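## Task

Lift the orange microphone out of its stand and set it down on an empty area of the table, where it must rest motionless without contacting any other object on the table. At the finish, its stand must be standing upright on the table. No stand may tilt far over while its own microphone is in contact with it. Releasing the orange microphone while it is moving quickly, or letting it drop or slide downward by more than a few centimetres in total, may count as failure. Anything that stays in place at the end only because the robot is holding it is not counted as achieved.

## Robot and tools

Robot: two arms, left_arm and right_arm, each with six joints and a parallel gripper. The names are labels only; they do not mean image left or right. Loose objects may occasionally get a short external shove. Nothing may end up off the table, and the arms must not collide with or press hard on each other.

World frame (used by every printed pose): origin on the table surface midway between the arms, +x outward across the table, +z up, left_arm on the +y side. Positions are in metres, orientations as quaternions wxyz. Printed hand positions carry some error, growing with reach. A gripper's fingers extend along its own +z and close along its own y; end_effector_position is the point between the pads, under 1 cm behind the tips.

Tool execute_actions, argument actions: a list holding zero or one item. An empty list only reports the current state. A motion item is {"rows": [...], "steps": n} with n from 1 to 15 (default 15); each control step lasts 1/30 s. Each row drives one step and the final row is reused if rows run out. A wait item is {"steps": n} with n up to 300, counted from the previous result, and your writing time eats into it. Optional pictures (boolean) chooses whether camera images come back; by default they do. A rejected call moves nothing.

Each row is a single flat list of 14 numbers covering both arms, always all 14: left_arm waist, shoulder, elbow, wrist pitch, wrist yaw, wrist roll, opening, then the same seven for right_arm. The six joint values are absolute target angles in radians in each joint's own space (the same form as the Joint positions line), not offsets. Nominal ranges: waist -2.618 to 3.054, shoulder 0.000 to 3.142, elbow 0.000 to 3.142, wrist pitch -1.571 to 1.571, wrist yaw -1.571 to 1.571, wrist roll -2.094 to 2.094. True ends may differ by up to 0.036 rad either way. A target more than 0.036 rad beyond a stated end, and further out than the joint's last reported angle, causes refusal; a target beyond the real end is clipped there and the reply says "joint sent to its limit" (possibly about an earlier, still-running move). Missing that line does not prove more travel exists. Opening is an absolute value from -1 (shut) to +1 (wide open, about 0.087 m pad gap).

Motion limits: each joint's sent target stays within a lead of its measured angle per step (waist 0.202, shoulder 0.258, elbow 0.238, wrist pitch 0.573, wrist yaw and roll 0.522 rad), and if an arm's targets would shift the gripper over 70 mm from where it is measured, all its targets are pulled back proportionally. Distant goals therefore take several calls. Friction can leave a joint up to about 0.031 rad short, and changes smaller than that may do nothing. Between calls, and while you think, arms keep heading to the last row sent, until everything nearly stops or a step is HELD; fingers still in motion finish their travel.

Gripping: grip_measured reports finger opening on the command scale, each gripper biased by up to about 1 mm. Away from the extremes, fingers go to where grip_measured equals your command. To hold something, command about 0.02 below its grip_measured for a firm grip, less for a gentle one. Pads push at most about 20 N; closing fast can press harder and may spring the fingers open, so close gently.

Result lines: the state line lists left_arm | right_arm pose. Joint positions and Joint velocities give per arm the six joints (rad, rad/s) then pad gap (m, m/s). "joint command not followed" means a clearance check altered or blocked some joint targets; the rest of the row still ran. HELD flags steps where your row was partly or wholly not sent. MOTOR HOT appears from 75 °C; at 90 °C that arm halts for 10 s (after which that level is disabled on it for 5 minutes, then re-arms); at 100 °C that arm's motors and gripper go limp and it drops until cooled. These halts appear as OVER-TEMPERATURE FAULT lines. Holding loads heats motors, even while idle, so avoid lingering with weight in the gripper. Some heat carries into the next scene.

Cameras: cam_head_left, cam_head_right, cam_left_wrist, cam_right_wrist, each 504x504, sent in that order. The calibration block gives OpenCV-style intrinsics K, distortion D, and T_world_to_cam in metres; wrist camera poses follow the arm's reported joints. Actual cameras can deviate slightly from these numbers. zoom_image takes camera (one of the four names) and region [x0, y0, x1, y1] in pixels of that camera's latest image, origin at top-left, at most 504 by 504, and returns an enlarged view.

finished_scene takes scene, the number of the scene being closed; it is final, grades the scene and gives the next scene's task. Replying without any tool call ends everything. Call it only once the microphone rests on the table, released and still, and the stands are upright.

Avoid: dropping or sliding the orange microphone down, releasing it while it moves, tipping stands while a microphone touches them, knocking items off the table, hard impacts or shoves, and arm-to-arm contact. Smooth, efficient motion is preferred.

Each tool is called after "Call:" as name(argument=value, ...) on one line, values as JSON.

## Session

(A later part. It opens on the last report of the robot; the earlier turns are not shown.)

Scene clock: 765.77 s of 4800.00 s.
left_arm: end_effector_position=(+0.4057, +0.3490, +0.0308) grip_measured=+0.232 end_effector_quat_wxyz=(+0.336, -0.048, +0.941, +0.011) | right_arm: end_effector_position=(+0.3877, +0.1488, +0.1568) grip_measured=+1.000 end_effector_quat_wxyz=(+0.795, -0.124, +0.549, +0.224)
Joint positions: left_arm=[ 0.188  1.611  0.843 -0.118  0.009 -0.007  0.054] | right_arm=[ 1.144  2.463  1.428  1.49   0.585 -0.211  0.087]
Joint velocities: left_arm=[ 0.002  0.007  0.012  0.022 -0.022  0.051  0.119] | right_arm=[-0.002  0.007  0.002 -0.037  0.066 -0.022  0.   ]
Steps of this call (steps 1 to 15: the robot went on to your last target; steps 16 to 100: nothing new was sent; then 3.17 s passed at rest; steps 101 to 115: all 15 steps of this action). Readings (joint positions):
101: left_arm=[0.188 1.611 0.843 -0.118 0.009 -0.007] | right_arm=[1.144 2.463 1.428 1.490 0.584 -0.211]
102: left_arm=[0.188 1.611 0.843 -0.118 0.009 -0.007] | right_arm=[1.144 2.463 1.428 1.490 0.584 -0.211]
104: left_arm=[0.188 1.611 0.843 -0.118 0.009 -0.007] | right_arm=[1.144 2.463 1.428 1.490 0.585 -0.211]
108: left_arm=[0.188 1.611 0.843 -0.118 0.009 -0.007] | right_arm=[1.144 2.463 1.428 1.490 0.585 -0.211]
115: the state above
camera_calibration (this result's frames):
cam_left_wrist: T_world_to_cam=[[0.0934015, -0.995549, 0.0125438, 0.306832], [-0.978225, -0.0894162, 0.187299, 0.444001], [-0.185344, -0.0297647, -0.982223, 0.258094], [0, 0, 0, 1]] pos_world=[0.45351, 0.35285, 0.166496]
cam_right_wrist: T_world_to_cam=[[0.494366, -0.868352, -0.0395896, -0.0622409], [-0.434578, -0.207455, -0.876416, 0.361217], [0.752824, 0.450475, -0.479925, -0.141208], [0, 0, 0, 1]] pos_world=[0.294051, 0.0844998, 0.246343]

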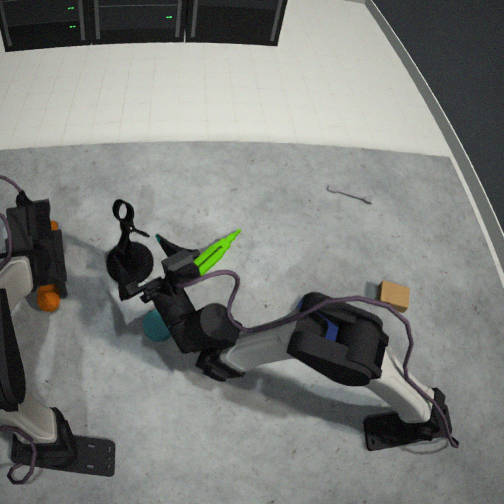

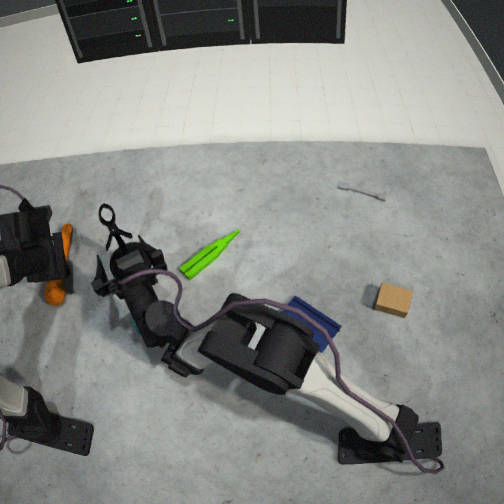

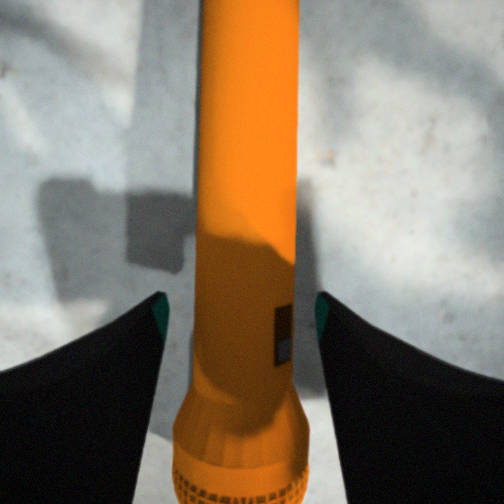

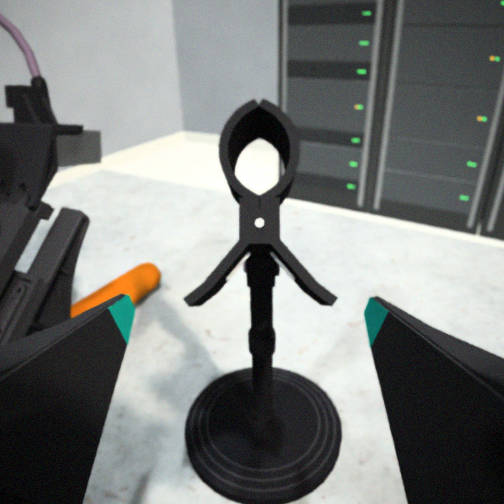

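Call:
execute_actions(actions=[])

Scene clock: 766.57 s of 4800.00 s.
left_arm: end_effector_position=(+0.4057, +0.3490, +0.0308) grip_measured=+0.300 end_effector_quat_wxyz=(+0.336, -0.048, +0.941, +0.011) | right_arm: end_effector_position=(+0.3877, +0.1488, +0.1568) grip_measured=+1.000 end_effector_quat_wxyz=(+0.795, -0.124, +0.549, +0.224)
Joint positions: left_arm=[ 0.188  1.611  0.843 -0.118  0.009 -0.007  0.057] | right_arm=[ 1.144  2.463  1.428  1.49   0.585 -0.211  0.087]
Joint velocities: left_arm=[-0.002 -0.007  0.002  0.037 -0.022  0.007  0.   ] | right_arm=[-0.002 -0.012 -0.002 -0.022 -0.007  0.037  0.   ]
Steps of this call (steps 1 to 15: the robot went on to your last target; steps 16 to 24: nothing new was sent). Readings (joint positions):
1: left_arm=[0.188 1.611 0.843 -0.118 0.009 -0.007] | right_arm=[1.144 2.463 1.428 1.490 0.585 -0.211]
2: left_arm=[0.188 1.611 0.843 -0.118 0.009 -0.007] | right_arm=[1.144 2.463 1.428 1.490 0.585 -0.211]
4: left_arm=[0.188 1.611 0.843 -0.118 0.009 -0.007] | right_arm=[1.144 2.463 1.428 1.490 0.585 -0.211]
8: left_arm=[0.188 1.611 0.843 -0.118 0.009 -0.007] | right_arm=[1.144 2.463 1.428 1.490 0.585 -0.211]
24: the state above
All arms were judged still, so your last target was given up. Only a new action makes them travel on or press farther. Fingers that are still opening or closing keep moving.
camera_calibration (this result's frames):
cam_left_wrist: T_world_to_cam=[[0.0934015, -0.995549, 0.0125438, 0.306832], [-0.978225, -0.0894162, 0.187299, 0.444001], [-0.185344, -0.0297647, -0.982223, 0.258094], [0, 0, 0, 1]] pos_world=[0.45351, 0.35285, 0.166496]
cam_right_wrist: T_world_to_cam=[[0.494366, -0.868352, -0.0395896, -0.0622409], [-0.434578, -0.207455, -0.876416, 0.361217], [0.752824, 0.450475, -0.479925, -0.141208], [0, 0, 0, 1]] pos_world=[0.294051, 0.0844998, 0.246343]

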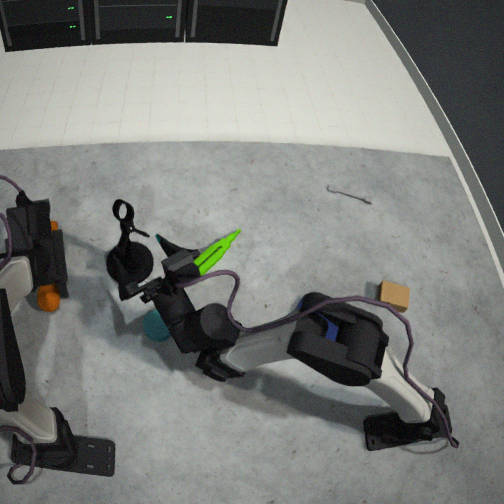

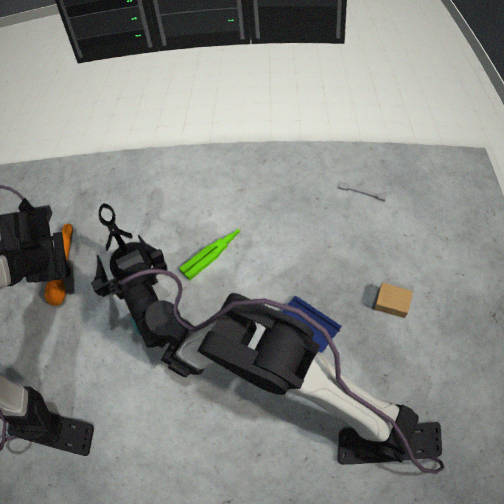

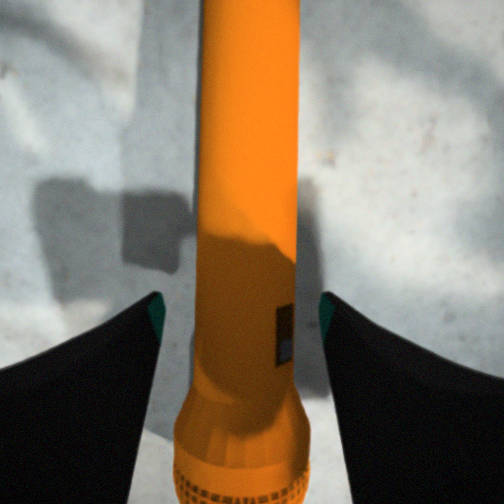

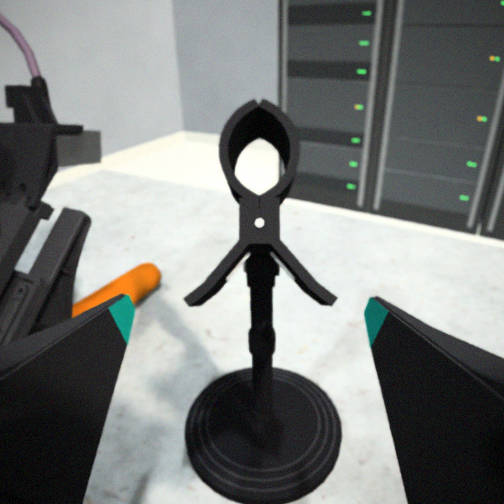

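Settled. Raise the left hand clear.

Call:
execute_actions(actions=[{"rows": [[0.188,1.606,0.86,-0.12,0.005,-0.005,0.45,1.15,2.45,1.41,1.495,0.595,-0.22,1.0],[0.188,1.606,0.875,-0.13,0.005,-0.005,0.6,1.15,2.45,1.41,1.495,0.595,-0.22,1.0],[0.188,1.606,0.895,-0.145,0.005,-0.005,0.7,1.15,2.45,1.41,1.495,0.595,-0.22,1.0],[0.188,1.606,0.92,-0.16,0.005,-0.005,0.7,1.15,2.45,1.41,1.495,0.595,-0.22,1.0],[0.188,1.606,0.945,-0.18,0.005,-0.005,0.7,1.15,2.45,1.41,1.495,0.595,-0.22,1.0],[0.188,1.606,0.97,-0.2,0.005,-0.005,0.7,1.15,2.45,1.41,1.495,0.595,-0.22,1.0],[0.188,1.606,0.995,-0.22,0.005,-0.005,0.7,1.15,2.45,1.41,1.495,0.595,-0.22,1.0],[0.188,1.606,1.02,-0.24,0.005,-0.005,0.7,1.15,2.45,1.41,1.495,0.595,-0.22,1.0],[0.188,1.606,1.045,-0.26,0.005,-0.005,0.7,1.15,2.45,1.41,1.495,0.595,-0.22,1.0],[0.188,1.606,1.07,-0.28,0.005,-0.005,0.7,1.15,2.45,1.41,1.495,0.595,-0.22,1.0],[0.188,1.606,1.09,-0.29,0.005,-0.005,0.7,1.15,2.45,1.41,1.495,0.595,-0.22,1.0],[0.188,1.606,1.1,-0.3,0.005,-0.005,0.7,1.15,2.45,1.41,1.495,0.595,-0.22,1.0]], "steps": 15}])

Scene clock: 771.47 s of 4800.00 s.
left_arm: end_effector_position=(+0.4532, +0.3536, +0.1013) grip_measured=+0.700 end_effector_quat_wxyz=(+0.388, -0.047, +0.920, +0.013) | right_arm: end_effector_position=(+0.3877, +0.1488, +0.1568) grip_measured=+1.000 end_effector_quat_wxyz=(+0.795, -0.124, +0.549, +0.224)
Joint positions: left_arm=[ 0.188  1.611  1.081 -0.244  0.009 -0.007  0.074] | right_arm=[ 1.144  2.463  1.428  1.49   0.585 -0.211  0.087]
Joint velocities: left_arm=[ 0.002  0.007  0.071 -0.154 -0.095  0.066 -0.001] | right_arm=[-0.027 -0.022 -0.002 -0.007  0.037 -0.037  0.   ]
Steps of this call (steps 1 to 90: nothing new was sent; then 1.40 s passed at rest; steps 91 to 105: all 15 steps of this action). Readings (joint positions):
91: left_arm=[0.188 1.611 0.843 -0.118 0.009 -0.007] | right_arm=[1.144 2.463 1.428 1.490 0.585 -0.211]
92: left_arm=[0.188 1.611 0.843 -0.118 0.009 -0.007] | right_arm=[1.144 2.463 1.428 1.490 0.585 -0.211]
94: left_arm=[0.188 1.611 0.855 -0.134 0.009 -0.007] | right_arm=[1.144 2.463 1.428 1.490 0.585 -0.211]
98: left_arm=[0.188 1.611 0.943 -0.186 0.009 -0.007] | right_arm=[1.144 2.463 1.428 1.490 0.585 -0.211]
105: the state above
camera_calibration (this result's frames):
cam_left_wrist: T_world_to_cam=[[0.0920253, -0.995684, 0.0120055, 0.306868], [-0.992974, -0.0908608, 0.0758062, 0.496116], [-0.0743882, -0.0188973, -0.99705, 0.283715], [0, 0, 0, 1]] pos_world=[0.485496, 0.355983, 0.241585]
cam_right_wrist: T_world_to_cam=[[0.494366, -0.868352, -0.0395896, -0.0622409], [-0.434578, -0.207455, -0.876416, 0.361217], [0.752824, 0.450475, -0.479925, -0.141208], [0, 0, 0, 1]] pos_world=[0.294051, 0.0844998, 0.246343]

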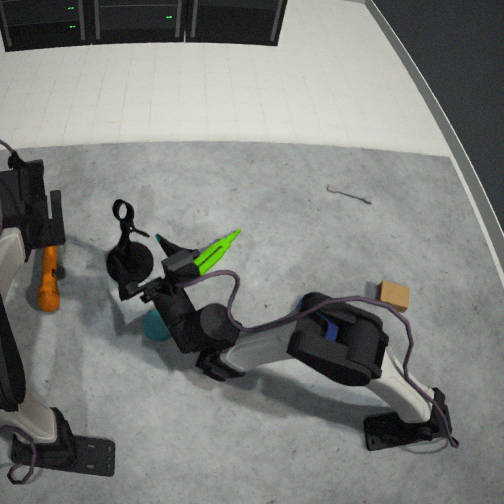

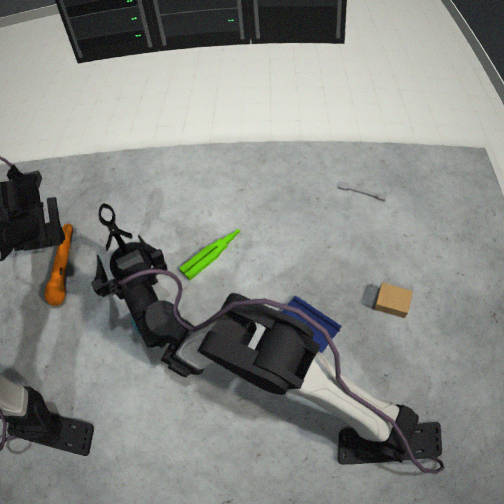

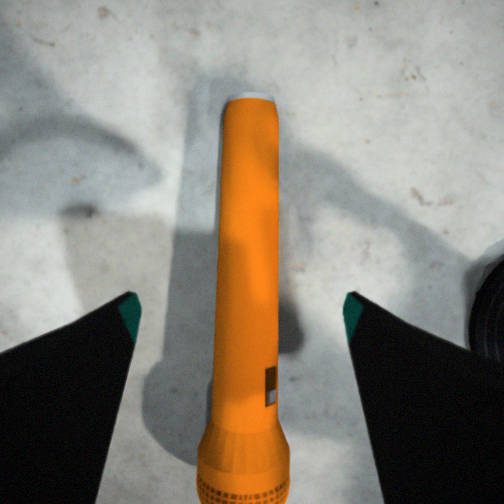

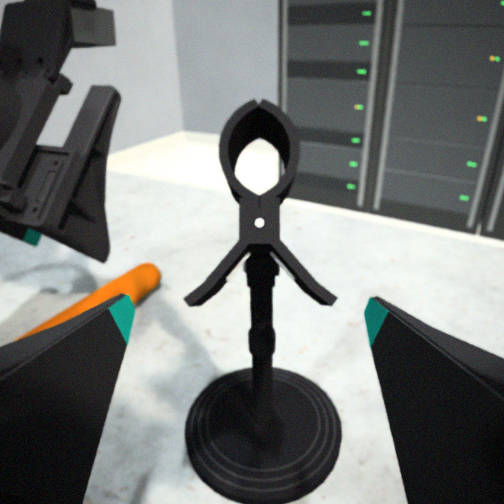

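Call:
execute_actions(actions=[{"rows": [[0.21,1.59,1.11,-0.3,0.005,-0.005,0.7,1.15,2.44,1.4,1.495,0.595,-0.22,1.0],[0.235,1.57,1.12,-0.3,0.005,-0.005,0.7,1.15,2.42,1.385,1.495,0.595,-0.22,1.0],[0.265,1.55,1.13,-0.3,0.005,-0.005,0.7,1.15,2.395,1.365,1.495,0.595,-0.22,1.0],[0.3,1.525,1.13,-0.3,0.005,-0.005,0.7,1.15,2.37,1.345,1.495,0.595,-0.22,1.0],[0.335,1.5,1.13,-0.3,0.005,-0.005,0.7,1.15,2.345,1.325,1.495,0.595,-0.22,1.0],[0.37,1.475,1.13,-0.3,0.005,-0.005,0.7,1.15,2.32,1.305,1.495,0.595,-0.22,1.0],[0.405,1.45,1.13,-0.3,0.005,-0.005,0.7,1.15,2.295,1.285,1.495,0.595,-0.22,1.0],[0.44,1.425,1.13,-0.3,0.005,-0.005,0.7,1.15,2.27,1.265,1.495,0.595,-0.22,1.0],[0.475,1.4,1.13,-0.3,0.005,-0.005,0.7,1.15,2.245,1.245,1.495,0.595,-0.22,1.0],[0.51,1.38,1.13,-0.3,0.005,-0.005,0.7,1.15,2.22,1.225,1.495,0.595,-0.22,1.0],[0.54,1.365,1.13,-0.3,0.005,-0.005,0.7,1.15,2.2,1.21,1.495,0.595,-0.22,1.0],[0.56,1.355,1.13,-0.3,0.005,-0.005,0.7,1.15,2.19,1.2,1.495,0.595,-0.22,1.0]], "steps": 15}])

Scene clock: 780.70 s of 4800.00 s.
left_arm: end_effector_position=(+0.3987, +0.4994, +0.2070) grip_measured=+0.700 end_effector_quat_wxyz=(+0.481, -0.205, +0.845, +0.113) | right_arm: end_effector_position=(+0.3688, +0.1081, +0.2425) grip_measured=+1.000 end_effector_quat_wxyz=(+0.812, -0.092, +0.522, +0.245)
Joint positions: left_arm=[ 0.56   1.359  1.115 -0.294  0.001 -0.007  0.074] | right_arm=[ 1.144  2.19   1.238  1.506  0.586 -0.211  0.087]
Joint velocities: left_arm=[ 0.061 -0.134  0.032  0.007 -0.037  0.007 -0.   ] | right_arm=[-0.002 -0.12  -0.002  0.11  -0.007 -0.037  0.   ]
Steps of this call (steps 1 to 30: the robot went on to your last target; steps 31 to 120: nothing new was sent; then 4.73 s passed at rest; steps 121 to 135: all 15 steps of this action). Readings (joint positions):
121: left_arm=[0.189 1.611 1.082 -0.290 0.009 -0.007] | right_arm=[1.144 2.463 1.428 1.490 0.585 -0.211]
122: left_arm=[0.193 1.609 1.082 -0.290 0.009 -0.007] | right_arm=[1.144 2.460 1.424 1.489 0.585 -0.211]
124: left_arm=[0.222 1.595 1.082 -0.295 0.011 -0.007] | right_arm=[1.144 2.435 1.395 1.487 0.585 -0.211]
128: left_arm=[0.364 1.507 1.088 -0.302 0.012 -0.007] | right_arm=[1.144 2.337 1.318 1.487 0.586 -0.211]
135: the state above
camera_calibration (this result's frames):
cam_left_wrist: T_world_to_cam=[[0.451443, -0.892276, 0.00649413, 0.261993], [-0.880617, -0.446694, -0.158045, 0.62855], [0.14392, 0.0656293, -0.987411, 0.256503], [0, 0, 0, 1]] pos_world=[0.398321, 0.497706, 0.350912]
cam_right_wrist: T_world_to_cam=[[0.496247, -0.862749, -0.0969651, -0.0722348], [-0.397078, -0.126226, -0.909063, 0.40488], [0.772054, 0.489623, -0.405218, -0.0969331], [0, 0, 0, 1]] pos_world=[0.271453, 0.0362465, 0.321778]

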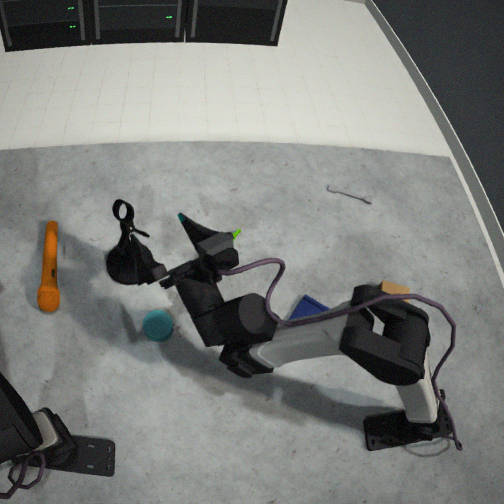

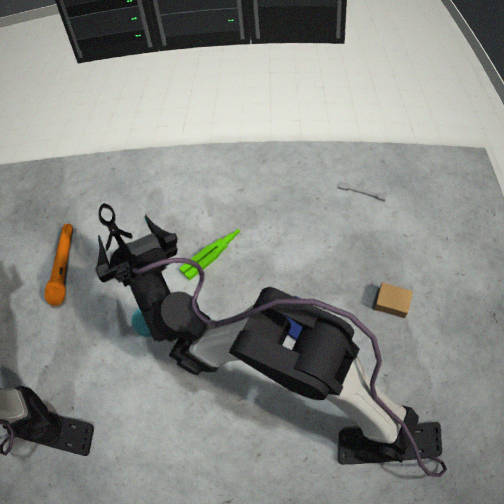

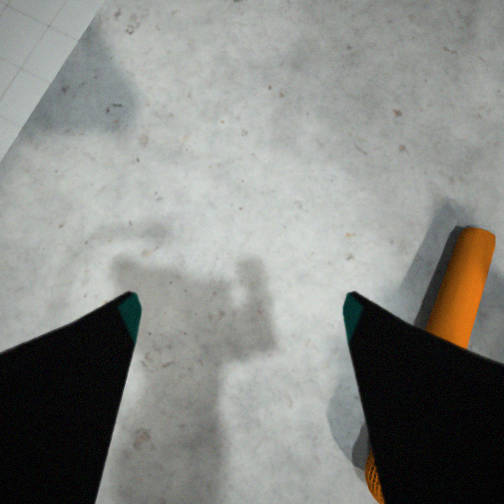

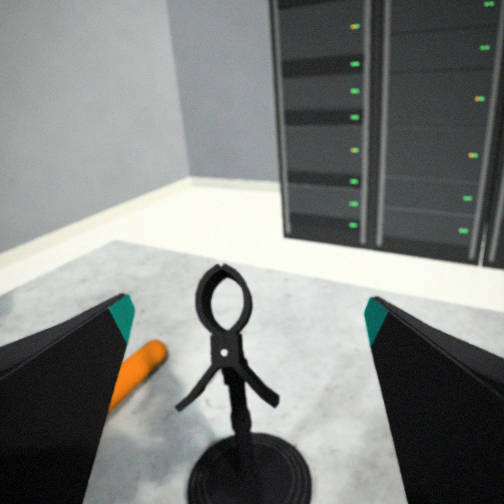

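Call:
finished_scene(scene=1)

The scene is finished: the task was done.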